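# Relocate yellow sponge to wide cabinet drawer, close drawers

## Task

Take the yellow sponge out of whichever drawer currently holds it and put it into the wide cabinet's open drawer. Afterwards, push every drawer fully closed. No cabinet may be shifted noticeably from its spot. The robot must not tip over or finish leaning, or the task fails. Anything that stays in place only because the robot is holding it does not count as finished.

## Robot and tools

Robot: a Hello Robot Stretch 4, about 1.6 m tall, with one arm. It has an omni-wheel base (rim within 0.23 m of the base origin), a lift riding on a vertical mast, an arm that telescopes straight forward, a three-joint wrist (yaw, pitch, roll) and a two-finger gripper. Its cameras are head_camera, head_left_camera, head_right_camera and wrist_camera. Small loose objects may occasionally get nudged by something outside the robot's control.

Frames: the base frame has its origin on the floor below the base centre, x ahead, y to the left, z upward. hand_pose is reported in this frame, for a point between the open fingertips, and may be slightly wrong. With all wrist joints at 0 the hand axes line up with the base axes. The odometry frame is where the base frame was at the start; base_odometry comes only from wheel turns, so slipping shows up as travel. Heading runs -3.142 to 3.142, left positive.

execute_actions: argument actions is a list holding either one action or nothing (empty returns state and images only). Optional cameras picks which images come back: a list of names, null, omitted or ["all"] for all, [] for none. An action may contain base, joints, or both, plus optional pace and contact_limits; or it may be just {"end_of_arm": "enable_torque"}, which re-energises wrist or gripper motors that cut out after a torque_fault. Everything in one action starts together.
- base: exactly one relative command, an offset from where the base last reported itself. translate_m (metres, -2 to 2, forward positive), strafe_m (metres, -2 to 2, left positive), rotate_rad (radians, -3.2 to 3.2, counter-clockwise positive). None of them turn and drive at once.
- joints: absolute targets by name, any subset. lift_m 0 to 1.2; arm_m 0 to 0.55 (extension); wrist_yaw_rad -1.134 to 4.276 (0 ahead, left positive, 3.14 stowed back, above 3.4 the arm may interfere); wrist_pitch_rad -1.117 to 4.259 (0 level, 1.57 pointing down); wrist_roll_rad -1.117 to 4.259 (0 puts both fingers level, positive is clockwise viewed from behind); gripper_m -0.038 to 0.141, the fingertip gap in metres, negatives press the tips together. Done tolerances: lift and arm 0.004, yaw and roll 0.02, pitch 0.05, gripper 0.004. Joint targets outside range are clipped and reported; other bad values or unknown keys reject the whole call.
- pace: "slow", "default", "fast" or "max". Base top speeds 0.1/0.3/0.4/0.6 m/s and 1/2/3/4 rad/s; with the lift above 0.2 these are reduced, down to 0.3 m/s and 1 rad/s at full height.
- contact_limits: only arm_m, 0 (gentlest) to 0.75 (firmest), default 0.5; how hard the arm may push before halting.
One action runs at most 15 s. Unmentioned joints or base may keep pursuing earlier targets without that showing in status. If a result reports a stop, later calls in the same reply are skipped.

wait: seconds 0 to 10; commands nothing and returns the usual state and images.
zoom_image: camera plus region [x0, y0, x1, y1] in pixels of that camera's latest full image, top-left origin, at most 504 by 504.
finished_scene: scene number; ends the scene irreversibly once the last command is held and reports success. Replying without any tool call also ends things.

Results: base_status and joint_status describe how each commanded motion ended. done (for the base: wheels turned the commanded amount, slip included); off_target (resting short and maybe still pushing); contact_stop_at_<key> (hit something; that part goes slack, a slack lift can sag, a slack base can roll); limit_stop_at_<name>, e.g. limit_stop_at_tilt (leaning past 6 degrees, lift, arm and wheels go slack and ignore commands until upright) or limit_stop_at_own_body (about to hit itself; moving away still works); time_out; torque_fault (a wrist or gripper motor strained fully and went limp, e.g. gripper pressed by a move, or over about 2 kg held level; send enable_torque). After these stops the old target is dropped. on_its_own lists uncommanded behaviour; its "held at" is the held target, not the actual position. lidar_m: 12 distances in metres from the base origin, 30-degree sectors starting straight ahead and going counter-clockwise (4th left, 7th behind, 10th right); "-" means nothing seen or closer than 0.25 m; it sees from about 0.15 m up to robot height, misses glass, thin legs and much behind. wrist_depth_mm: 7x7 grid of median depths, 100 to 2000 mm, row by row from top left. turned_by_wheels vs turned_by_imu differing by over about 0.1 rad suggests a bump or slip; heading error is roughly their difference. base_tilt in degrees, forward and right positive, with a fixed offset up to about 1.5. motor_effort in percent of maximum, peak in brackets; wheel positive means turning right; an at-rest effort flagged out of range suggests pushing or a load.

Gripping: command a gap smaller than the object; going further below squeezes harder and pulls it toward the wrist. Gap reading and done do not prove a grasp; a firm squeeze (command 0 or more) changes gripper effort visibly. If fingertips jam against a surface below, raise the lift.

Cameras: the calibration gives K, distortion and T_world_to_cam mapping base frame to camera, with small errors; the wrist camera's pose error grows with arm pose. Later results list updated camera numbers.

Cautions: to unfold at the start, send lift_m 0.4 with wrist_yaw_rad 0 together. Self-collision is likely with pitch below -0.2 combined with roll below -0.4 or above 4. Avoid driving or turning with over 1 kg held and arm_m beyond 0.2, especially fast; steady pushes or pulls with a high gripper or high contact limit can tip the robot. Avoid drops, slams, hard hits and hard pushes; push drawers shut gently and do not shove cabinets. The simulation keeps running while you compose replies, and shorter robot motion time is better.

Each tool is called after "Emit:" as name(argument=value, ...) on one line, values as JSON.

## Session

Emit:
execute_actions(actions=[])

Scene clock: 0.00 s.
base_odometry: x=+0.000 y=+0.000 heading=+0.000 (m, m, rad; odometry frame)
turned_by_wheels: +0.000 (rad since the last result)
turned_by_imu: +0.000 (rad since the last result)
base_tilt: forward=-0.1 right=-1.1 (deg)
lidar_m: 1.84 2.04 0.87 0.87 2.22 2.09 2.42 2.17 1.81 1.08 1.30 1.85
base_status: not commanded
joint_positions: lift_m=+0.206 arm_m=+0.001 wrist_yaw_rad=+3.181 wrist_pitch_rad=-0.008 wrist_roll_rad=-0.014 gripper_m=+0.057
joint_status: not commanded
motor_effort: lift_m=+18 arm_m=-1 wrist_yaw_rad=-1 wrist_pitch_rad=-5 wrist_roll_rad=+0 gripper_m=-2 wheel_0=+0 wheel_1=+0 wheel_2=+0 (%)
hand_pose: x=-0.1197 y=+0.0760 z=+0.3869 quat_wxyz=(-0.020, +0.004, -0.007, +1.000) (m; base frame)
wrist_depth_mm: - 140 - - - - - / - 135 262 - - - - / - 118 154 - - - - / - 130 193 - - - - / 137 - - - - - - / 1576 1756 220 1708 222 1618 1537 / 1025 1078 1008 159 991 1042 1008
pictures: head_camera, head_left_camera, head_right_camera, wrist_camera
camera_calibration (this result's frames):
wrist_camera: T_world_to_cam=[[-0.00865022, 0.999946, 0.00584487, -0.0873286], [-0.0419126, 0.00547739, -0.999106, 0.453047], [-0.999084, -0.00888746, 0.0418629, 0.0919766], [0, 0, 0, 1]] pos_world=[0.110125, 0.0856598, 0.449302]
Images, in order (width x height): head_camera 420x560, head_left_camera 420x672, head_right_camera 420x672, wrist_camera 616x392.

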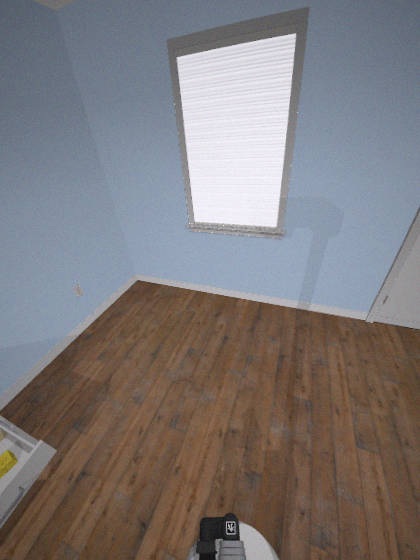

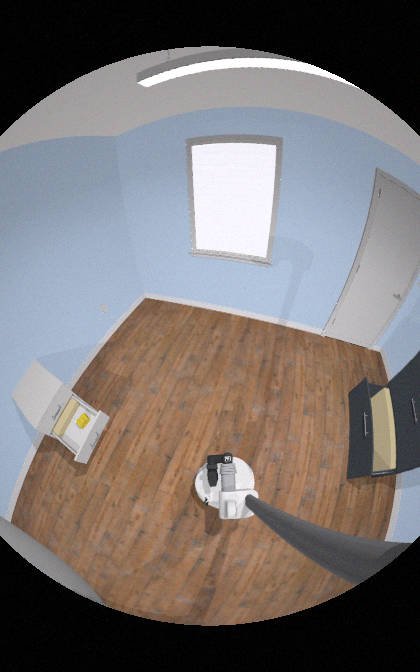

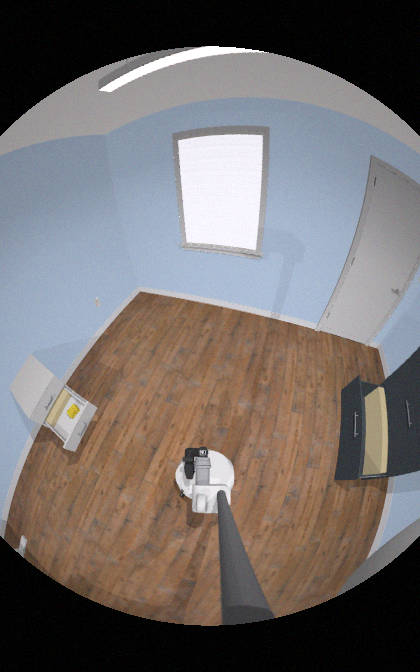

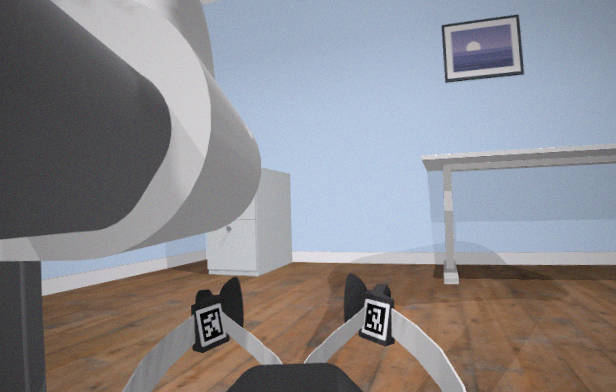

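Emit:
zoom_image(camera="head_left_camera", region=[0, 340, 140, 480])

Emit:
zoom_image(camera="head_right_camera", region=[300, 330, 420, 500])

Emit:
zoom_image(camera="wrist_camera", region=[180, 140, 340, 300])

Region (0, 340, 140, 480) of head_left_camera's 420x672 image, scaled by 3.600, with more detail than that image has.

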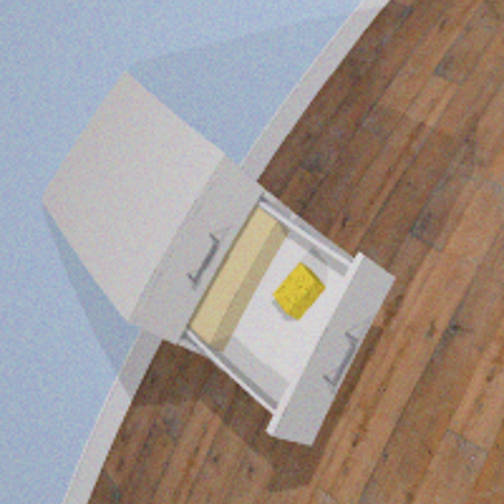

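Region (300, 330, 420, 500) of head_right_camera's 420x672 image, scaled by 2.965, with more detail than that image has; it fills the left 356 columns of this view, and the rest is white.

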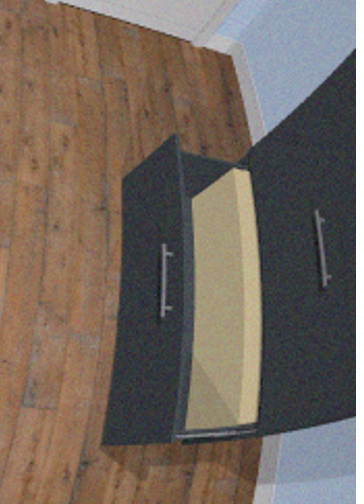

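Region (180, 140, 340, 300) of wrist_camera's 616x392 image, scaled by 3.150.

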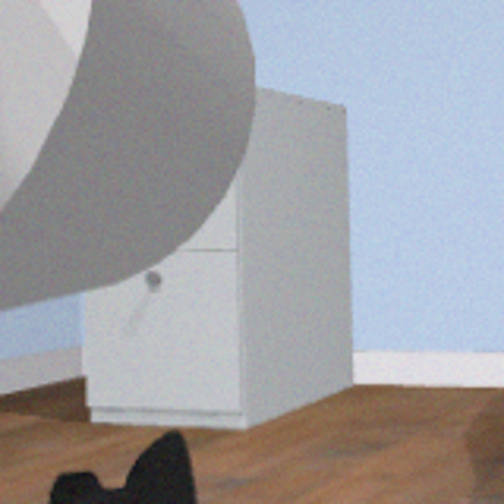

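Emit:
execute_actions(actions=[{"base": {"rotate_rad": 1.25}, "joints": {"lift_m": 0.72, "wrist_yaw_rad": 0, "wrist_pitch_rad": 1.57, "gripper_m": 0.12, "arm_m": 0.3}, "pace": "max"}])

Scene clock: 24.17 s.
base_odometry: x=+0.000 y=+0.000 heading=+1.250 (m, m, rad; odometry frame)
turned_by_wheels: +1.250 (rad since the last result)
turned_by_imu: +1.233 (rad since the last result)
base_tilt: forward=-0.1 right=-1.1 (deg)
lidar_m: 0.86 0.94 2.16 2.10 2.40 1.96 1.08 1.12 1.95 1.84 1.94 1.86
base_status: done
joint_positions: lift_m=+0.720 arm_m=+0.299 wrist_yaw_rad=+0.000 wrist_pitch_rad=+1.570 wrist_roll_rad=-0.014 gripper_m=+0.120
joint_status: all done
motor_effort: lift_m=+19(23) arm_m=+6(6) wrist_yaw_rad=-2(6) wrist_pitch_rad=+1(6) wrist_roll_rad=+0(0) gripper_m=-2(5) wheel_0=+0(10) wheel_1=+0(7) wheel_2=+1(11) (%)
hand_pose: x=+0.4701 y=-0.0874 z=+0.6096 quat_wxyz=(+0.707, -0.005, +0.707, +0.005) (m; base frame)
wrist_depth_mm: 831 842 842 866 866 866 891 / 842 842 842 842 866 878 878 / 831 831 842 842 866 866 878 / 820 831 842 854 842 854 866 / 831 831 842 854 854 866 866 / 820 820 831 842 216 866 866 / 820 820 820 148 842 854 854
pictures: head_camera, head_left_camera, head_right_camera, wrist_camera
camera_calibration (this result's frames):
wrist_camera: T_world_to_cam=[[0.00646573, -0.99951, 0.0306331, -0.117119], [-0.999369, -0.00752859, -0.0347092, 0.56227], [0.0349228, -0.0303893, -0.998928, 0.816988], [0, 0, 0, 1]] pos_world=[0.534141, -0.0880005, 0.839216]
Images, in order (width x height): head_camera 420x560, head_left_camera 420x672, head_right_camera 420x672, wrist_camera 616x392.

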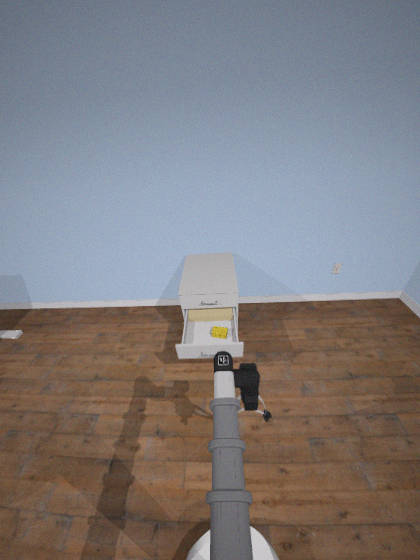

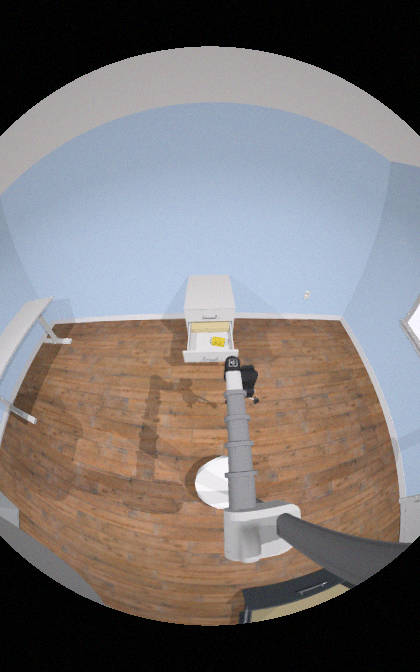

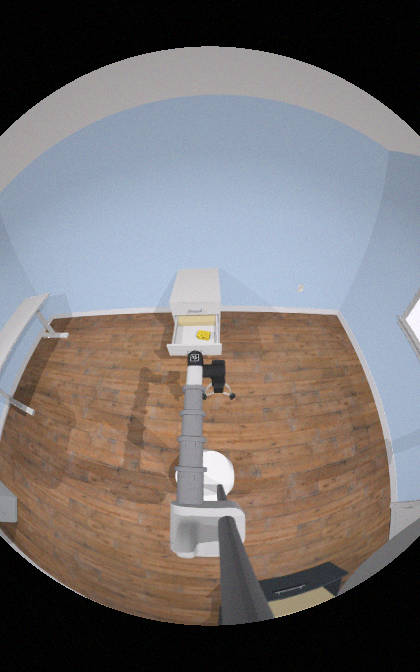

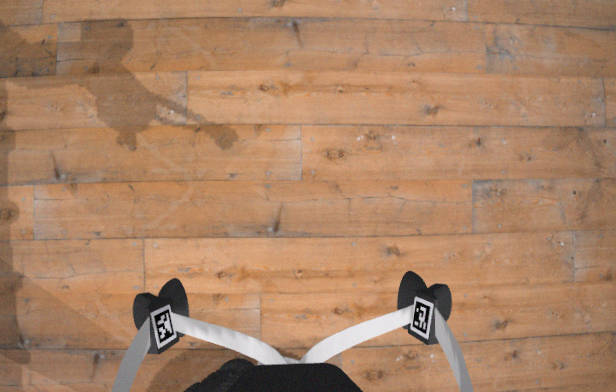

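Emit:
zoom_image(camera="head_camera", region=[160, 240, 270, 380])

Region (160, 240, 270, 380) of head_camera's 420x560 image, scaled by 3.600, with more detail than that image has; it fills the left 396 columns of this view, and the rest is white.

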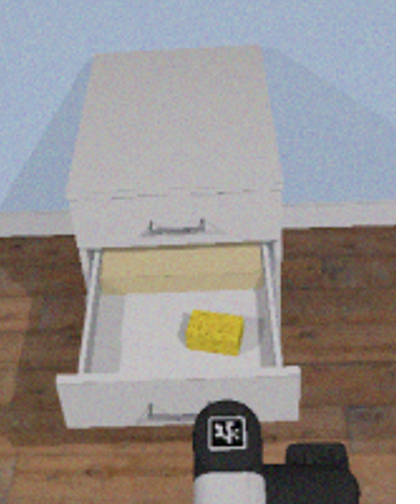

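Emit:
execute_actions(actions=[{"base": {"translate_m": 0.4}, "joints": {"arm_m": 0.44, "wrist_yaw_rad": 1.837, "wrist_roll_rad": 0.437, "gripper_m": 0.11}, "pace": "max"}], cameras=["head_camera", "wrist_camera"])

Scene clock: 47.57 s.
base_odometry: x=+0.126 y=+0.380 heading=+1.250 (m, m, rad; odometry frame)
turned_by_wheels: +0.000 (rad since the last result)
turned_by_imu: -0.002 (rad since the last result)
base_tilt: forward=+0.0 right=-1.1 (deg)
lidar_m: 0.47 0.51 2.07 2.07 2.58 2.37 1.48 1.53 1.97 1.85 1.94 1.47
base_status: done
joint_positions: lift_m=+0.720 arm_m=+0.439 wrist_yaw_rad=+1.837 wrist_pitch_rad=+1.570 wrist_roll_rad=+0.437 gripper_m=+0.110
joint_status: all done
motor_effort: lift_m=+19(19) arm_m=+6(7) wrist_yaw_rad=+0(9) wrist_pitch_rad=-2(2) wrist_roll_rad=+1(5) gripper_m=-2(4) wheel_0=-1(6) wheel_1=-1(5) wheel_2=+0(6) (%)
hand_pose: x=+0.6942 y=+0.0232 z=+0.6096 quat_wxyz=(+0.541, -0.455, +0.541, +0.456) (m; base frame)
wrist_depth_mm: 831 842 854 436 394 214 197 / 362 418 445 449 402 226 196 / 820 442 442 449 399 242 195 / 820 430 445 445 399 258 195 / 768 397 442 397 421 271 201 / 699 330 436 442 208 291 212 / 759 329 430 151 621 278 220
pictures: head_camera, wrist_camera
camera_calibration (this result's frames):
wrist_camera: T_world_to_cam=[[0.983638, -0.177585, 0.0303148, -0.705211], [-0.176525, -0.983685, -0.0346814, 0.23845], [0.0359791, 0.0287627, -0.998939, 0.810426], [0, 0, 0, 1]] pos_world=[0.706606, 0.0860146, 0.839214]
Images, in order (width x height): head_camera 420x560, wrist_camera 616x392.

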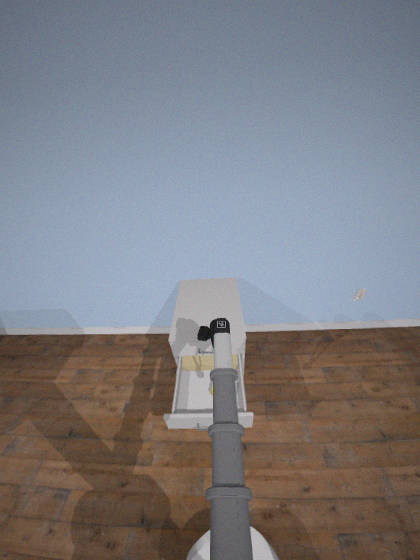

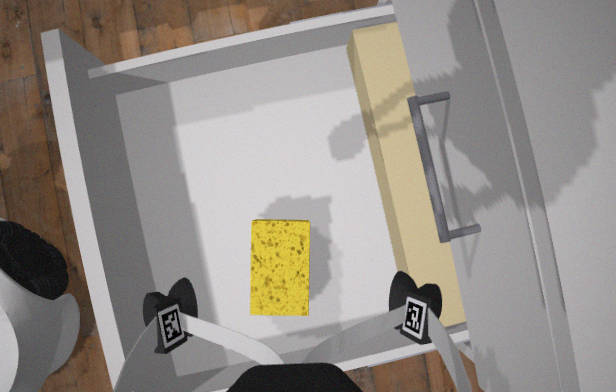

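Emit:
execute_actions(actions=[{"joints": {"lift_m": 0.532, "arm_m": 0.423}, "pace": "fast"}], cameras=["wrist_camera"])

Scene clock: 60.27 s.
base_odometry: x=+0.126 y=+0.380 heading=+1.250 (m, m, rad; odometry frame)
turned_by_wheels: +0.000 (rad since the last result)
turned_by_imu: -0.002 (rad since the last result)
base_tilt: forward=-0.1 right=-1.1 (deg)
lidar_m: 0.46 0.47 2.08 2.07 2.58 2.37 1.47 1.54 1.95 1.86 1.94 1.47
base_status: not commanded
joint_positions: lift_m=+0.532 arm_m=+0.424 wrist_yaw_rad=+1.837 wrist_pitch_rad=+1.570 wrist_roll_rad=+0.437 gripper_m=+0.110
joint_status: all done
motor_effort: lift_m=+16(17) arm_m=-6(7) wrist_yaw_rad=+0(0) wrist_pitch_rad=+1(1) wrist_roll_rad=+1(1) gripper_m=-4(3) wheel_0=-1(2) wheel_1=-1(1) wheel_2=-1(1) (%)
hand_pose: x=+0.6793 y=+0.0232 z=+0.4219 quat_wxyz=(+0.541, -0.455, +0.541, +0.456) (m; base frame)
wrist_depth_mm: 253 255 257 259 262 212 213 / 253 254 256 258 262 211 212 / 251 254 256 258 259 218 211 / 251 252 254 256 258 232 211 / 241 252 253 210 258 248 211 / 234 250 212 209 209 257 209 / 223 249 251 152 256 251 208
pictures: wrist_camera
camera_calibration (this result's frames):
wrist_camera: T_world_to_cam=[[0.983645, -0.177551, 0.0303148, -0.684855], [-0.176491, -0.983691, -0.0346813, 0.229286], [0.0359781, 0.0287638, -0.998939, 0.623436], [0, 0, 0, 1]] pos_world=[0.691691, 0.0860179, 0.651488]
Images, in order (width x height): wrist_camera 616x392.

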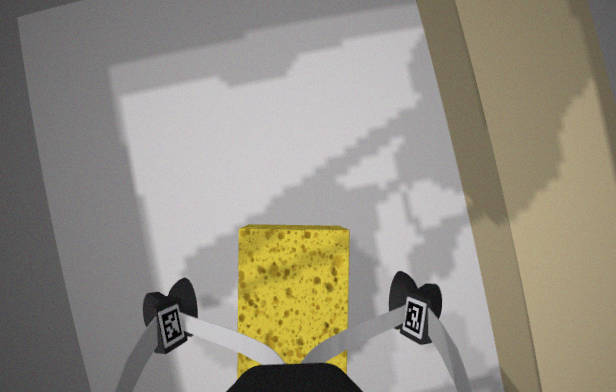

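Well centred. Grip and lift.

Emit:
execute_actions(actions=[{"joints": {"gripper_m": 0.03}}], cameras=[])

Emit:
execute_actions(actions=[{"joints": {"lift_m": 0.67}, "pace": "max"}], cameras=["wrist_camera", "head_camera"])

Scene clock: 65.97 s.
base_odometry: x=+0.126 y=+0.380 heading=+1.250 (m, m, rad; odometry frame)
turned_by_wheels: +0.000 (rad since the last result)
turned_by_imu: -0.002 (rad since the last result)
base_tilt: forward=-0.1 right=-1.0 (deg)
lidar_m: 0.47 0.48 2.06 2.07 2.58 2.38 1.47 1.52 1.97 1.85 1.95 1.47
base_status: not commanded
joint_positions: lift_m=+0.532 arm_m=+0.424 wrist_yaw_rad=+1.837 wrist_pitch_rad=+1.570 wrist_roll_rad=+0.437 gripper_m=+0.030
joint_status: all done
motor_effort: lift_m=+16(16) arm_m=-6(6) wrist_yaw_rad=+0(0) wrist_pitch_rad=+1(0) wrist_roll_rad=+1(1) gripper_m=-23(21) wheel_0=-1(1) wheel_1=-1(1) wheel_2=-1(1) (%)
hand_pose: x=+0.6793 y=+0.0232 z=+0.4219 quat_wxyz=(+0.541, -0.455, +0.541, +0.456) (m; base frame)
wrist_depth_mm: 253 256 257 259 262 212 213 / 252 255 256 258 260 212 212 / 251 253 255 257 259 217 211 / 250 253 255 257 259 232 211 / 241 251 253 201 257 249 209 / 235 251 200 200 207 258 209 / 222 208 198 199 256 244 208
pictures: none
No camera images: the call's "cameras" was empty. Leave "cameras" out to get every camera's image.

Scene clock: 67.00 s.
base_odometry: x=+0.126 y=+0.380 heading=+1.250 (m, m, rad; odometry frame)
turned_by_wheels: +0.000 (rad since the last result)
turned_by_imu: +0.000 (rad since the last result)
base_tilt: forward=-0.2 right=-1.0 (deg)
lidar_m: 0.47 0.50 2.05 2.07 2.58 2.37 1.46 1.52 1.97 1.86 1.94 1.47
base_status: not commanded
joint_positions: lift_m=+0.670 arm_m=+0.424 wrist_yaw_rad=+1.837 wrist_pitch_rad=+1.570 wrist_roll_rad=+0.437 gripper_m=+0.030
joint_status: all done
motor_effort: lift_m=+20(21) arm_m=-6(6) wrist_yaw_rad=+0(0) wrist_pitch_rad=+0(2) wrist_roll_rad=+1(1) gripper_m=-22(25) wheel_0=-1(1) wheel_1=-1(1) wheel_2=-1(0) (%)
hand_pose: x=+0.6792 y=+0.0232 z=+0.5596 quat_wxyz=(+0.541, -0.455, +0.541, +0.456) (m; base frame)
wrist_depth_mm: 303 359 362 387 353 238 - / 297 394 397 399 353 232 193 / 307 389 394 399 392 250 203 / 535 389 392 397 399 267 213 / 683 364 389 200 397 349 223 / 647 332 200 200 207 347 235 / 715 223 199 199 343 338 245
pictures: head_camera, wrist_camera
camera_calibration (this result's frames):
wrist_camera: T_world_to_cam=[[0.983645, -0.177551, 0.0303148, -0.68901], [-0.176491, -0.983691, -0.0346814, 0.234058], [0.0359781, 0.0287639, -0.998939, 0.760958], [0, 0, 0, 1]] pos_world=[0.691672, 0.0860179, 0.789155]
Images, in order (width x height): head_camera 420x560, wrist_camera 616x392.

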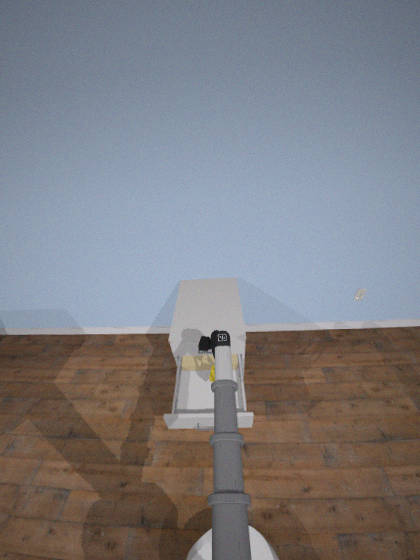

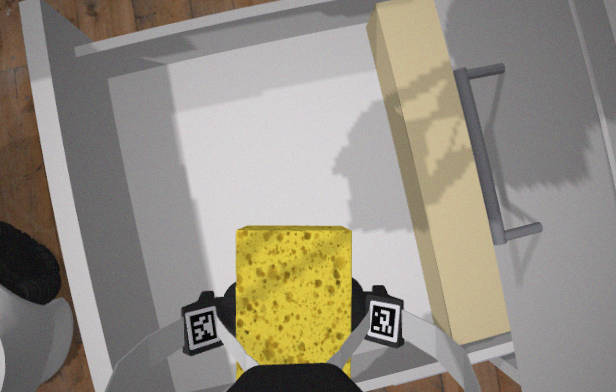

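Emit:
execute_actions(actions=[{"base": {"translate_m": -0.15}, "joints": {"arm_m": 0.36, "wrist_yaw_rad": 0, "wrist_pitch_rad": 2.45}, "pace": "max"}], cameras=["head_camera"])

Scene clock: 88.57 s.
base_odometry: x=+0.079 y=+0.237 heading=+1.250 (m, m, rad; odometry frame)
turned_by_wheels: +0.000 (rad since the last result)
turned_by_imu: -0.002 (rad since the last result)
base_tilt: forward=-0.1 right=-1.1 (deg)
lidar_m: 0.62 0.66 2.16 2.07 2.51 2.23 1.34 1.37 1.97 1.86 1.94 1.63
base_status: done
joint_positions: lift_m=+0.670 arm_m=+0.361 wrist_yaw_rad=+0.000 wrist_pitch_rad=+2.448 wrist_roll_rad=+0.437 gripper_m=+0.030
joint_status: all done
motor_effort: lift_m=+20(20) arm_m=-5(8) wrist_yaw_rad=-2(9) wrist_pitch_rad=+5(11) wrist_roll_rad=+1(1) gripper_m=-21(20) wheel_0=+0(8) wheel_1=+0(6) wheel_2=+1(10) (%)
hand_pose: x=+0.3100 y=-0.0875 z=+0.6637 quat_wxyz=(+0.332, +0.073, +0.918, -0.204) (m; base frame)
wrist_depth_mm: 640 699 750 820 904 1025 1138 / 699 715 647 917 1042 1182 1336 / 768 647 683 1008 1205 1366 1618 / 854 715 768 1160 1430 1708 - / 976 1060 842 201 1756 1921 - / 1138 1281 200 200 208 1863 - / 1308 1336 198 198 554 1983 1921
pictures: head_camera
Images, in order (width x height): head_camera 420x560.

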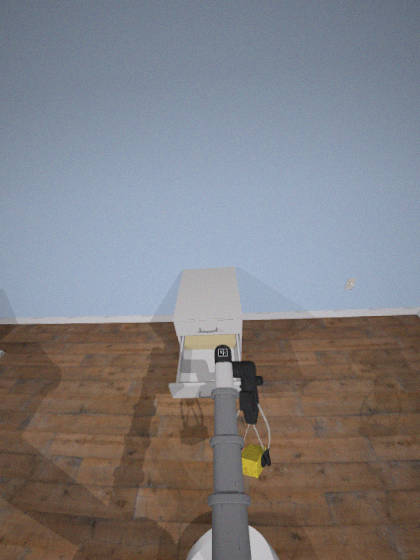

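Emit:
execute_actions(actions=[{"base": {"strafe_m": 0.075}, "joints": {"lift_m": 0.21}, "pace": "max"}], cameras=["head_camera"])

Emit:
zoom_image(camera="head_camera", region=[160, 320, 300, 500])

Scene clock: 92.73 s.
base_odometry: x=+0.008 y=+0.261 heading=+1.250 (m, m, rad; odometry frame)
turned_by_wheels: +0.000 (rad since the last result)
turned_by_imu: -0.001 (rad since the last result)
base_tilt: forward=-0.2 right=-1.1 (deg)
lidar_m: 0.63 0.67 2.05 1.99 2.45 2.23 1.33 1.37 2.01 1.94 2.01 0.67
base_status: done
joint_positions: lift_m=+0.210 arm_m=+0.361 wrist_yaw_rad=+0.000 wrist_pitch_rad=+2.448 wrist_roll_rad=+0.437 gripper_m=+0.030
joint_status: all done
motor_effort: lift_m=+16(18) arm_m=-6(6) wrist_yaw_rad=-1(2) wrist_pitch_rad=+7(5) wrist_roll_rad=+1(1) gripper_m=-20(24) wheel_0=+0(10) wheel_1=+0(10) wheel_2=+1(1) (%)
hand_pose: x=+0.3100 y=-0.0874 z=+0.2039 quat_wxyz=(+0.332, +0.074, +0.918, -0.204) (m; base frame)
wrist_depth_mm: 255 274 300 329 364 413 452 / 278 301 332 370 413 469 530 / 304 336 373 421 480 554 647 / 340 377 424 466 564 676 831 / 384 427 399 201 634 878 1138 / 445 442 200 200 208 1229 1661 / 517 349 198 199 364 1618 1537
pictures: head_camera
Images, in order (width x height): head_camera 420x560.

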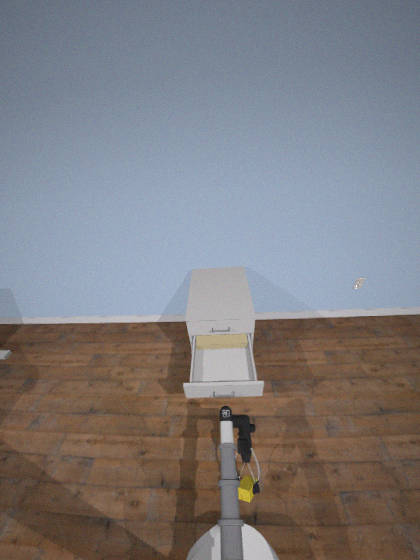

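Region (160, 320, 300, 500) of head_camera's 420x560 image, scaled by 2.800, with more detail than that image has.

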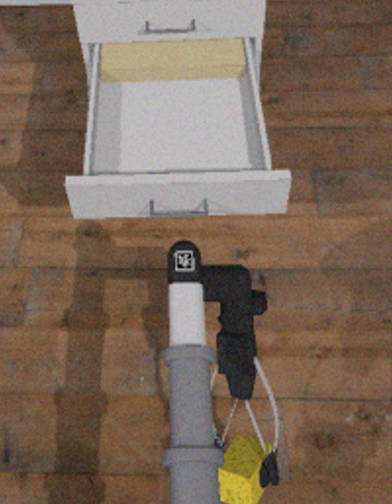

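Emit:
execute_actions(actions=[{"base": {"translate_m": 0.23}, "joints": {"arm_m": 0.43}, "pace": "default"}], cameras=[])

Emit:
execute_actions(actions=[{"joints": {"arm_m": 0.55}, "contact_limits": {"arm_m": 0.22}, "pace": "slow"}], cameras=["head_camera"])

Emit:
zoom_image(camera="head_camera", region=[170, 330, 290, 430])

Scene clock: 109.33 s.
base_odometry: x=+0.080 y=+0.479 heading=+1.250 (m, m, rad; odometry frame)
turned_by_wheels: +0.000 (rad since the last result)
turned_by_imu: -0.002 (rad since the last result)
base_tilt: forward=-0.2 right=-1.1 (deg)
lidar_m: 0.65 0.67 1.95 1.99 2.57 2.47 1.57 1.62 2.06 1.94 1.88 0.68
base_status: done
joint_positions: lift_m=+0.210 arm_m=+0.429 wrist_yaw_rad=+0.000 wrist_pitch_rad=+2.448 wrist_roll_rad=+0.437 gripper_m=+0.030
joint_status: all done
motor_effort: lift_m=+16(16) arm_m=+6(15) wrist_yaw_rad=-1(1) wrist_pitch_rad=+7(9) wrist_roll_rad=+1(1) gripper_m=-21(16) wheel_0=-1(9) wheel_1=-1(5) wheel_2=+1(16) (%)
hand_pose: x=+0.3780 y=-0.0874 z=+0.2039 quat_wxyz=(+0.332, +0.074, +0.918, -0.204) (m; base frame)
wrist_depth_mm: 255 276 300 329 364 410 455 / 277 301 332 368 413 466 530 / 306 336 373 418 477 554 647 / 340 377 421 484 564 676 831 / 384 430 466 201 668 878 1160 / 445 496 200 200 207 1229 1921 / 517 452 198 199 397 1863 1808
pictures: none
No camera images: the call's "cameras" was empty. Leave "cameras" out to get every camera's image.

Scene clock: 111.33 s.
base_odometry: x=+0.080 y=+0.479 heading=+1.250 (m, m, rad; odometry frame)
turned_by_wheels: +0.000 (rad since the last result)
turned_by_imu: -0.001 (rad since the last result)
base_tilt: forward=-0.1 right=-1.0 (deg)
lidar_m: 0.72 0.76 1.96 1.99 2.56 2.48 1.57 1.61 2.05 1.93 1.88 1.40
base_status: not commanded
joint_positions: lift_m=+0.210 arm_m=+0.529 wrist_yaw_rad=+0.000 wrist_pitch_rad=+2.448 wrist_roll_rad=+0.437 gripper_m=+0.030
joint_status: arm_m contact_stop (moved +0.100 of +0.121)
on_its_own: arm_m is slack since a contact_stop (your +0.550 is given up)
motor_effort: lift_m=+16(16) arm_m=+0(20) wrist_yaw_rad=-1(2) wrist_pitch_rad=+7(7) wrist_roll_rad=+1(1) gripper_m=-21(22) wheel_0=-1(2) wheel_1=+0(3) wheel_2=-1(10) (%)
contact_limits: arm_m 0.22
hand_pose: x=+0.4784 y=-0.0875 z=+0.2039 quat_wxyz=(+0.332, +0.074, +0.918, -0.204) (m; base frame)
wrist_depth_mm: 254 274 300 327 364 413 452 / 277 301 332 368 413 466 535 / 304 336 375 421 477 554 647 / 340 377 421 480 559 676 831 / 384 430 469 202 691 866 1138 / 442 496 199 200 207 1229 1921 / 512 525 198 199 480 1921 1983
pictures: head_camera
Images, in order (width x height): head_camera 420x560.

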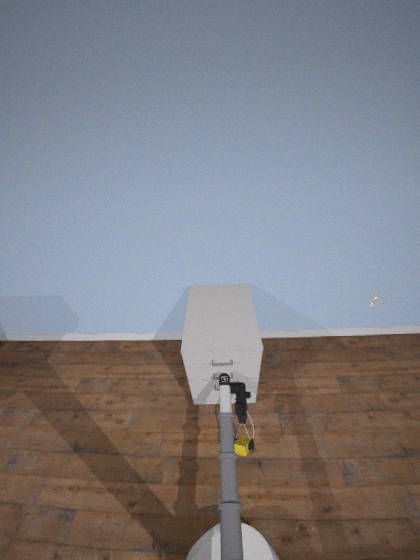

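Region (170, 330, 290, 430) of head_camera's 420x560 image, scaled by 4.200, with more detail than that image has.

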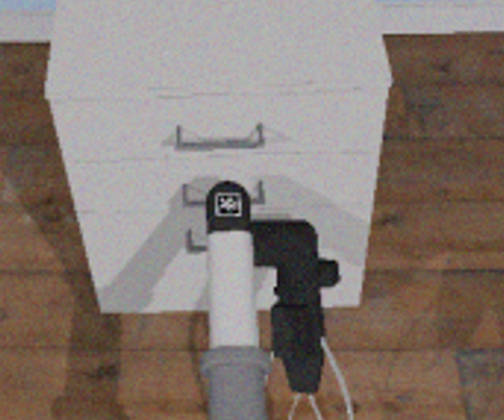

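Emit:
execute_actions(actions=[{"base": {"rotate_rad": -2.845}, "joints": {"arm_m": 0.3, "lift_m": 0.45, "wrist_roll_rad": 0}, "pace": "fast"}])

Scene clock: 136.83 s.
base_odometry: x=+0.080 y=+0.479 heading=-1.595 (m, m, rad; odometry frame)
turned_by_wheels: -2.845 (rad since the last result)
turned_by_imu: -2.814 (rad since the last result)
base_tilt: forward=+0.0 right=-1.0 (deg)
lidar_m: 1.55 1.87 1.91 1.92 1.51 0.73 0.74 1.62 2.02 2.03 2.57 2.37
base_status: done
joint_positions: lift_m=+0.450 arm_m=+0.301 wrist_yaw_rad=+0.000 wrist_pitch_rad=+2.448 wrist_roll_rad=+0.001 gripper_m=+0.030
joint_status: all done
motor_effort: lift_m=+20(22) arm_m=-6(8) wrist_yaw_rad=-2(4) wrist_pitch_rad=+7(7) wrist_roll_rad=-1(5) gripper_m=-25(18) wheel_0=-1(7) wheel_1=-1(10) wheel_2=+0(9) (%)
hand_pose: x=+0.2502 y=-0.0875 z=+0.4436 quat_wxyz=(+0.340, +0.000, +0.940, +0.000) (m; base frame)
wrist_depth_mm: 521 535 539 549 559 564 569 / 591 580 466 539 634 640 640 / 676 473 430 455 732 732 750 / 798 496 496 504 842 878 904 / 960 615 574 201 1042 1078 1098 / 1205 1205 200 200 207 1397 1430 / 1499 621 199 199 1863 1863 -
pictures: head_camera, head_left_camera, head_right_camera, wrist_camera
camera_calibration (this result's frames):
wrist_camera: T_world_to_cam=[[0.0186356, -0.99949, 0.0259347, -0.11165], [-0.665203, 0.0069707, 0.74663, -0.0921523], [-0.74643, -0.0311657, -0.664734, 0.705963], [0, 0, 0, 1]] pos_world=[0.467732, -0.0889492, 0.540977]
Images, in order (width x height): head_camera 420x560, head_left_camera 420x672, head_right_camera 420x672, wrist_camera 616x392.

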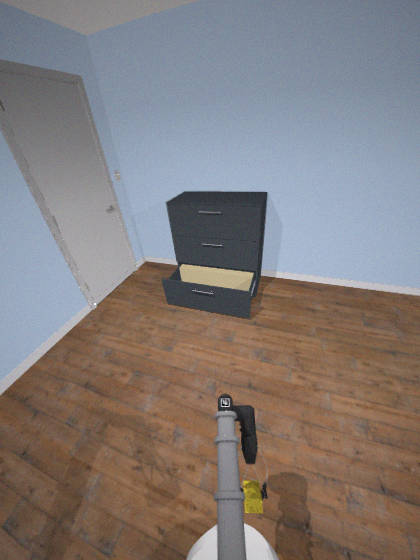

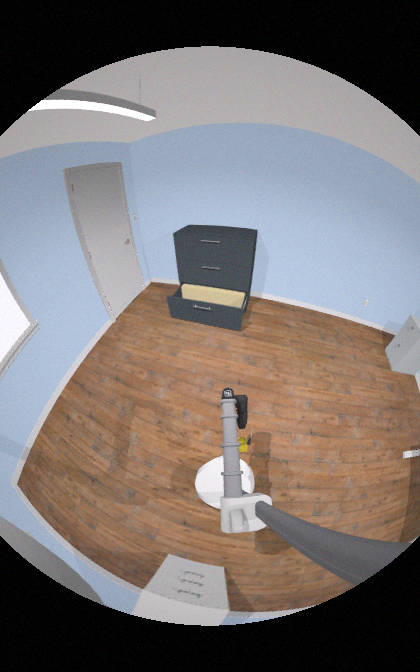

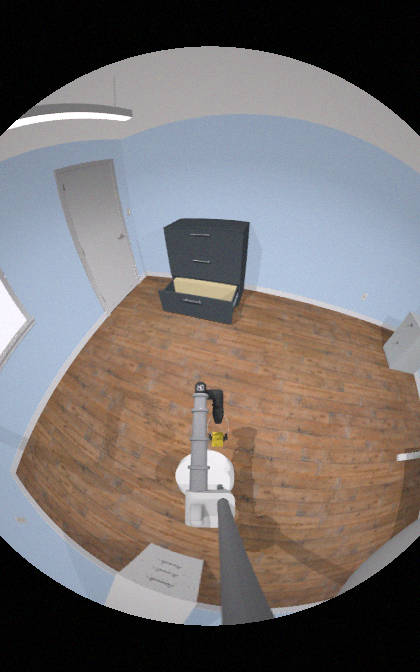

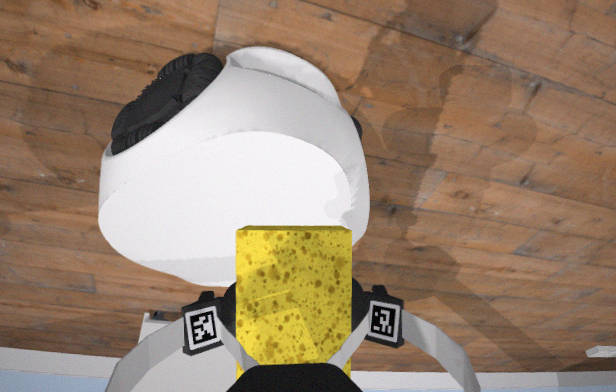

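Emit:
zoom_image(camera="head_camera", region=[140, 180, 290, 330])

Emit:
zoom_image(camera="head_right_camera", region=[90, 520, 230, 630])

Emit:
zoom_image(camera="head_right_camera", region=[350, 290, 420, 390])

Region (140, 180, 290, 330) of head_camera's 420x560 image, scaled by 3.360, with more detail than that image has.

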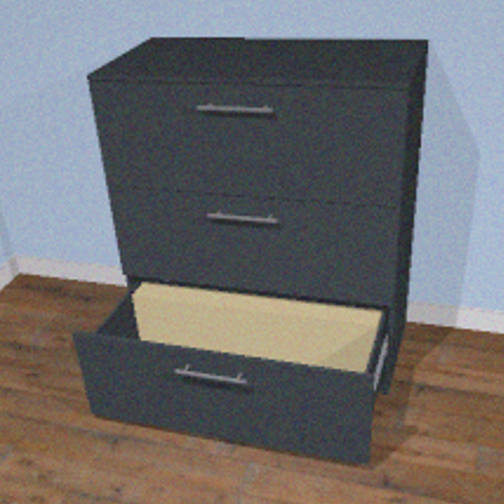

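Region (90, 520, 230, 630) of head_right_camera's 420x672 image, scaled by 3.600, with more detail than that image has; it fills the top 396 rows of this view, and the rest is white.

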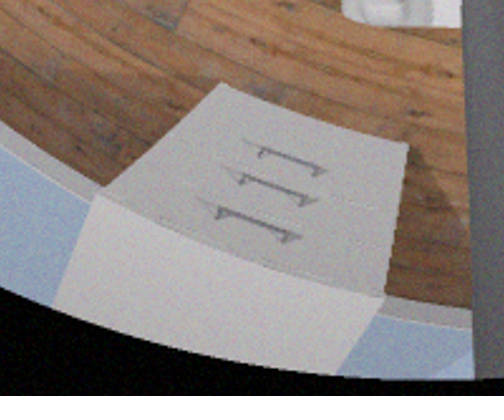

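Region (350, 290, 420, 390) of head_right_camera's 420x672 image, scaled by 5.040, with more detail than that image has; it fills the left 353 columns of this view, and the rest is white.

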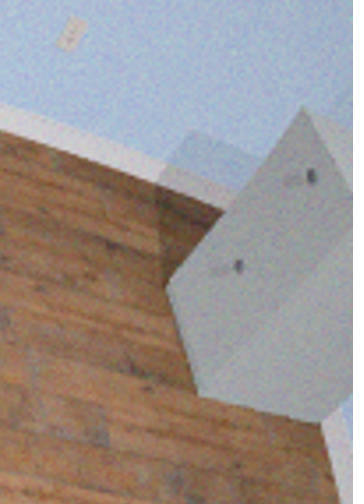

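Emit:
execute_actions(actions=[{"base": {"translate_m": 1.12}, "joints": {"arm_m": 0.5, "lift_m": 0.6, "wrist_pitch_rad": 1.57, "wrist_roll_rad": 0.33}, "pace": "max"}], cameras=["head_camera", "wrist_camera"])

Scene clock: 163.30 s.
base_odometry: x=+0.053 y=-0.641 heading=-1.596 (m, m, rad; odometry frame)
turned_by_wheels: +0.000 (rad since the last result)
turned_by_imu: -0.001 (rad since the last result)
base_tilt: forward=-0.2 right=-1.1 (deg)
lidar_m: 0.49 0.56 1.58 1.60 1.89 2.41 1.81 2.68 2.50 2.45 1.47 0.49
base_status: done
joint_positions: lift_m=+0.600 arm_m=+0.499 wrist_yaw_rad=+0.000 wrist_pitch_rad=+1.570 wrist_roll_rad=+0.330 gripper_m=+0.030
joint_status: all done
motor_effort: lift_m=+18(23) arm_m=+5(8) wrist_yaw_rad=-1(1) wrist_pitch_rad=+0(7) wrist_roll_rad=+1(6) gripper_m=-22(19) wheel_0=-2(10) wheel_1=-1(6) wheel_2=-1(11) (%)
hand_pose: x=+0.6702 y=-0.0874 z=+0.4897 quat_wxyz=(+0.698, +0.116, +0.697, -0.116) (m; base frame)
wrist_depth_mm: 257 271 277 283 294 309 549 / 402 402 410 413 415 741 750 / 466 517 564 615 597 500 750 / 640 647 654 654 676 512 750 / 640 647 647 202 668 525 741 / 634 640 200 200 208 492 732 / 517 310 199 199 433 407 741
pictures: head_camera, wrist_camera
camera_calibration (this result's frames):
wrist_camera: T_world_to_cam=[[-0.330657, -0.943263, 0.0303372, 0.116262], [-0.943474, 0.32961, -0.0348536, 0.750167], [0.0228766, -0.0401469, -0.998932, 0.697414], [0, 0, 0, 1]] pos_world=[0.730252, -0.109597, 0.719288]
Images, in order (width x height): head_camera 420x560, wrist_camera 616x392.

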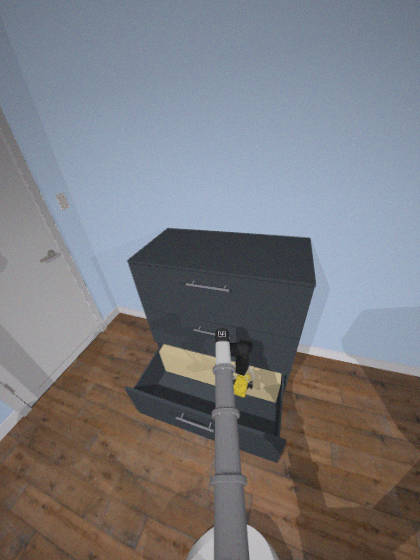

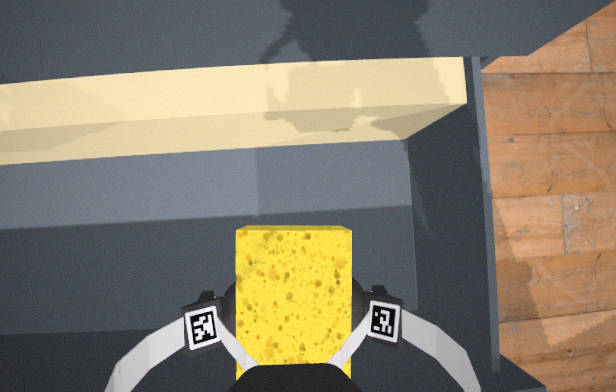

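Emit:
execute_actions(actions=[{"joints": {"lift_m": 0.207}, "pace": "max"}], cameras=["head_camera", "wrist_camera"])

Scene clock: 170.50 s.
base_odometry: x=+0.053 y=-0.641 heading=-1.596 (m, m, rad; odometry frame)
turned_by_wheels: +0.000 (rad since the last result)
turned_by_imu: -0.002 (rad since the last result)
base_tilt: forward=-0.1 right=-1.1 (deg)
lidar_m: 0.48 0.56 1.58 1.60 1.90 2.40 1.82 2.68 2.51 2.44 1.47 0.48
base_status: not commanded
joint_positions: lift_m=+0.207 arm_m=+0.499 wrist_yaw_rad=+0.000 wrist_pitch_rad=+1.570 wrist_roll_rad=+0.330 gripper_m=+0.030
joint_status: all done
motor_effort: lift_m=+16(16) arm_m=+6(5) wrist_yaw_rad=-1(1) wrist_pitch_rad=+2(2) wrist_roll_rad=+1(2) gripper_m=-22(19) wheel_0=-1(2) wheel_1=-1(1) wheel_2=+0(1) (%)
hand_pose: x=+0.6702 y=-0.0874 z=+0.0969 quat_wxyz=(+0.698, +0.116, +0.697, -0.116) (m; base frame)
wrist_depth_mm: 197 206 213 217 225 236 238 / 255 257 260 264 265 268 270 / 255 257 259 262 264 267 270 / 253 255 258 260 265 266 270 / 253 255 257 201 263 265 267 / 252 254 200 200 207 264 266 / 251 209 198 199 260 263 265
pictures: head_camera, wrist_camera
camera_calibration (this result's frames):
wrist_camera: T_world_to_cam=[[-0.330745, -0.943231, 0.0303729, 0.128226], [-0.943446, 0.329701, -0.0347517, 0.736423], [0.0227649, -0.0401492, -0.998934, 0.305087], [0, 0, 0, 1]] pos_world=[0.73024, -0.109603, 0.326459]
Images, in order (width x height): head_camera 420x560, wrist_camera 616x392.

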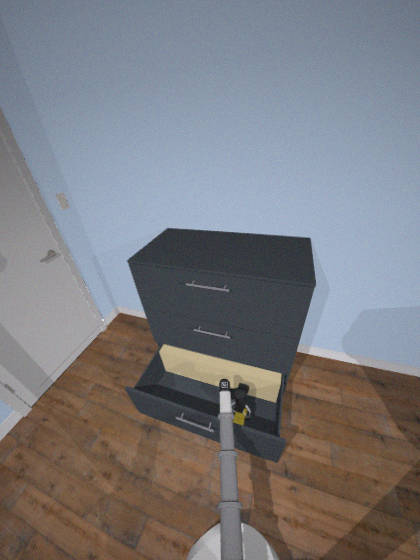

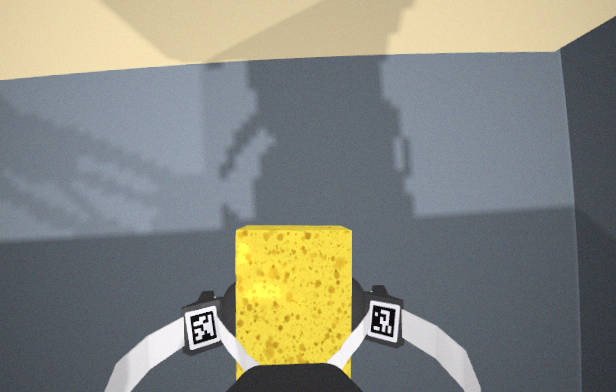

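Emit:
execute_actions(actions=[{"joints": {"lift_m": 0.201, "gripper_m": 0.09}}], cameras=["wrist_camera"])

Emit:
execute_actions(actions=[{"joints": {"lift_m": 0.5}, "pace": "max"}], cameras=["wrist_camera"])

Scene clock: 174.30 s.
base_odometry: x=+0.053 y=-0.641 heading=-1.596 (m, m, rad; odometry frame)
turned_by_wheels: +0.000 (rad since the last result)
turned_by_imu: -0.001 (rad since the last result)
base_tilt: forward=-0.1 right=-1.1 (deg)
lidar_m: 0.48 0.55 1.56 1.60 1.89 2.39 1.81 2.68 2.51 2.44 1.49 0.47
base_status: not commanded
joint_positions: lift_m=+0.201 arm_m=+0.499 wrist_yaw_rad=+0.000 wrist_pitch_rad=+1.570 wrist_roll_rad=+0.330 gripper_m=+0.090
joint_status: all done
motor_effort: lift_m=+15(15) arm_m=+5(6) wrist_yaw_rad=-1(1) wrist_pitch_rad=+1(2) wrist_roll_rad=+2(2) gripper_m=-4(23) wheel_0=-1(1) wheel_1=-1(1) wheel_2=+0(0) (%)
hand_pose: x=+0.6702 y=-0.0874 z=+0.0909 quat_wxyz=(+0.698, +0.116, +0.697, -0.116) (m; base frame)
wrist_depth_mm: 197 206 212 217 225 236 238 / 249 252 254 256 259 262 264 / 250 251 253 256 259 262 264 / 249 251 252 255 257 260 263 / 248 250 252 209 257 259 262 / 246 248 208 208 220 258 260 / 245 247 249 154 255 258 259
pictures: wrist_camera
camera_calibration (this result's frames):
wrist_camera: T_world_to_cam=[[-0.330745, -0.943231, 0.0303729, 0.128407], [-0.943446, 0.329701, -0.0347519, 0.736219], [0.0227651, -0.0401492, -0.998934, 0.299162], [0, 0, 0, 1]] pos_world=[0.730242, -0.109603, 0.320528]
Images, in order (width x height): wrist_camera 616x392.

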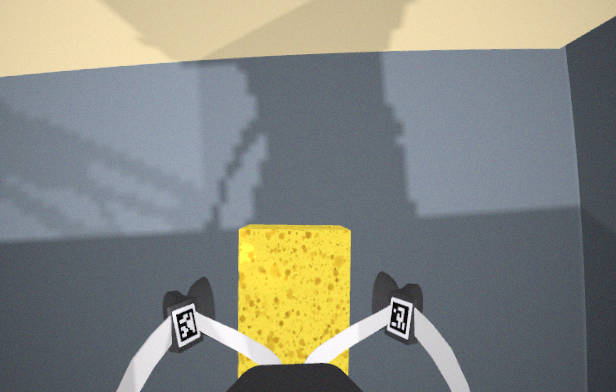

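Scene clock: 175.70 s.
base_odometry: x=+0.053 y=-0.641 heading=-1.596 (m, m, rad; odometry frame)
turned_by_wheels: +0.000 (rad since the last result)
turned_by_imu: +0.000 (rad since the last result)
base_tilt: forward=+0.0 right=-1.1 (deg)
lidar_m: 0.50 0.57 1.58 1.59 1.89 2.41 1.81 2.68 2.51 2.42 1.48 0.48
base_status: not commanded
joint_positions: lift_m=+0.500 arm_m=+0.499 wrist_yaw_rad=+0.000 wrist_pitch_rad=+1.570 wrist_roll_rad=+0.330 gripper_m=+0.090
joint_status: all done
motor_effort: lift_m=+20(21) arm_m=+5(5) wrist_yaw_rad=-1(1) wrist_pitch_rad=-1(1) wrist_roll_rad=+1(2) gripper_m=-2(3) wheel_0=-1(1) wheel_1=-1(1) wheel_2=+0(0) (%)
hand_pose: x=+0.6702 y=-0.0874 z=+0.3896 quat_wxyz=(+0.698, +0.116, +0.697, -0.116) (m; base frame)
wrist_depth_mm: 304 306 309 312 315 320 640 / 304 306 310 324 338 343 640 / 469 517 554 559 564 399 647 / 539 549 554 564 559 407 640 / 539 544 549 554 564 413 634 / 539 544 549 554 220 421 640 / 517 488 452 154 442 394 325
pictures: wrist_camera
camera_calibration (this result's frames):
wrist_camera: T_world_to_cam=[[-0.330755, -0.943228, 0.0303766, 0.119343], [-0.943442, 0.329711, -0.0347412, 0.746592], [0.0227534, -0.0401494, -0.998935, 0.597478], [0, 0, 0, 1]] pos_world=[0.730245, -0.109604, 0.619154]
Images, in order (width x height): wrist_camera 616x392.

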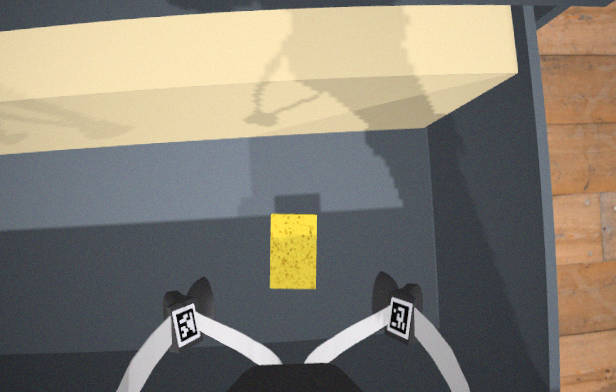

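Emit:
execute_actions(actions=[{"base": {"strafe_m": 0.31}, "joints": {"arm_m": 0.3, "wrist_pitch_rad": 3.1, "wrist_roll_rad": 0, "gripper_m": 0.03}, "pace": "max"}], cameras=["head_camera"])

Scene clock: 203.80 s.
base_odometry: x=+0.363 y=-0.648 heading=-1.595 (m, m, rad; odometry frame)
turned_by_wheels: +0.000 (rad since the last result)
turned_by_imu: -0.001 (rad since the last result)
base_tilt: forward=-0.1 right=-1.0 (deg)
lidar_m: 0.57 0.70 1.30 1.31 1.52 2.31 1.78 2.81 2.71 2.61 0.66 0.56
base_status: done
joint_positions: lift_m=+0.500 arm_m=+0.301 wrist_yaw_rad=+0.000 wrist_pitch_rad=+3.097 wrist_roll_rad=+0.000 gripper_m=+0.030
joint_status: all done
motor_effort: lift_m=+20(20) arm_m=-6(7) wrist_yaw_rad=+0(2) wrist_pitch_rad=+9(14) wrist_roll_rad=-1(4) gripper_m=-9(3) wheel_0=+1(8) wheel_1=+2(10) wheel_2=+0(4) (%)
hand_pose: x=+0.1837 y=-0.0873 z=+0.6652 quat_wxyz=(+0.022, +0.000, +1.000, +0.000) (m; base frame)
wrist_depth_mm: 1138 1182 1205 1138 1229 1255 1255 / 1537 1618 1661 1618 1808 1808 1808 / - - - - - - - / - - - - - - - / - - - - - - - / - - 217 436 - - - / - - 281 154 - - -
pictures: head_camera
Images, in order (width x height): head_camera 420x560.

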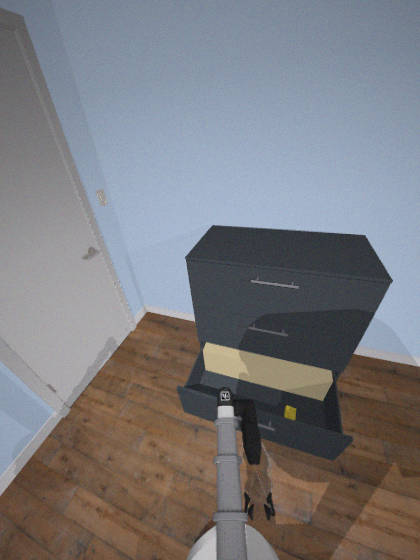

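Emit:
execute_actions(actions=[{"base": {"rotate_rad": -0.333}, "joints": {"lift_m": 0.07}, "pace": "max"}], cameras=["head_camera"])

Emit:
zoom_image(camera="head_camera", region=[130, 340, 330, 540])

Scene clock: 207.53 s.
base_odometry: x=+0.363 y=-0.648 heading=-1.928 (m, m, rad; odometry frame)
turned_by_wheels: -0.333 (rad since the last result)
turned_by_imu: -0.330 (rad since the last result)
base_tilt: forward=+0.0 right=-1.2 (deg)
lidar_m: 0.55 0.60 1.32 1.30 1.33 1.78 1.93 1.77 2.82 2.76 2.04 0.60
base_status: done
joint_positions: lift_m=+0.129 arm_m=+0.301 wrist_yaw_rad=+0.000 wrist_pitch_rad=+3.097 wrist_roll_rad=+0.000 gripper_m=+0.030
joint_status: lift_m limit_stop_at_own_body (moved -0.370 of -0.430)
on_its_own: lift_m is slack since a limit_stop_at_own_body (your +0.070 is given up); arm_m is slack since a limit_stop_at_own_body
motor_effort: lift_m=+18(17) arm_m=+0(5) wrist_yaw_rad=-1(0) wrist_pitch_rad=+10(10) wrist_roll_rad=-2(1) gripper_m=-4(6) wheel_0=+0(9) wheel_1=+0(7) wheel_2=+0(12) (%)
hand_pose: x=+0.1837 y=-0.0874 z=+0.2949 quat_wxyz=(+0.022, +0.000, +1.000, +0.000) (m; base frame)
wrist_depth_mm: 226 207 215 242 322 504 504 / 229 208 215 239 300 715 715 / 229 216 220 237 315 1281 1308 / 334 362 410 466 - - - / - - - - - - - / - - 218 436 - - - / - - 282 154 - - -
pictures: head_camera
Images, in order (width x height): head_camera 420x560.

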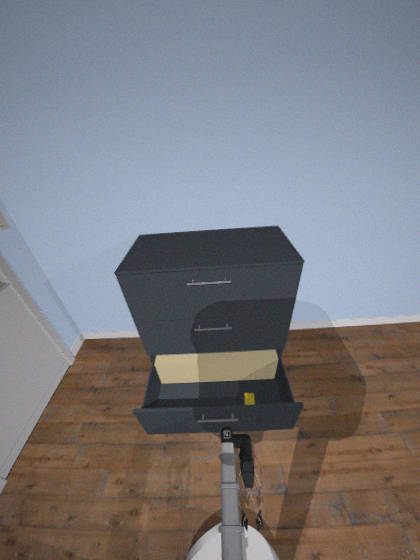

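Region (130, 340, 330, 540) of head_camera's 420x560 image, scaled by 2.520, with more detail than that image has.

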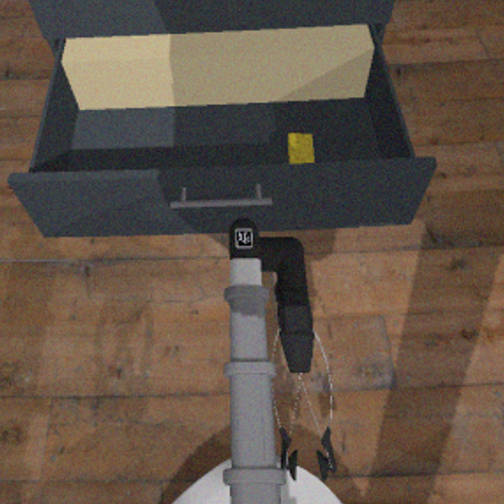

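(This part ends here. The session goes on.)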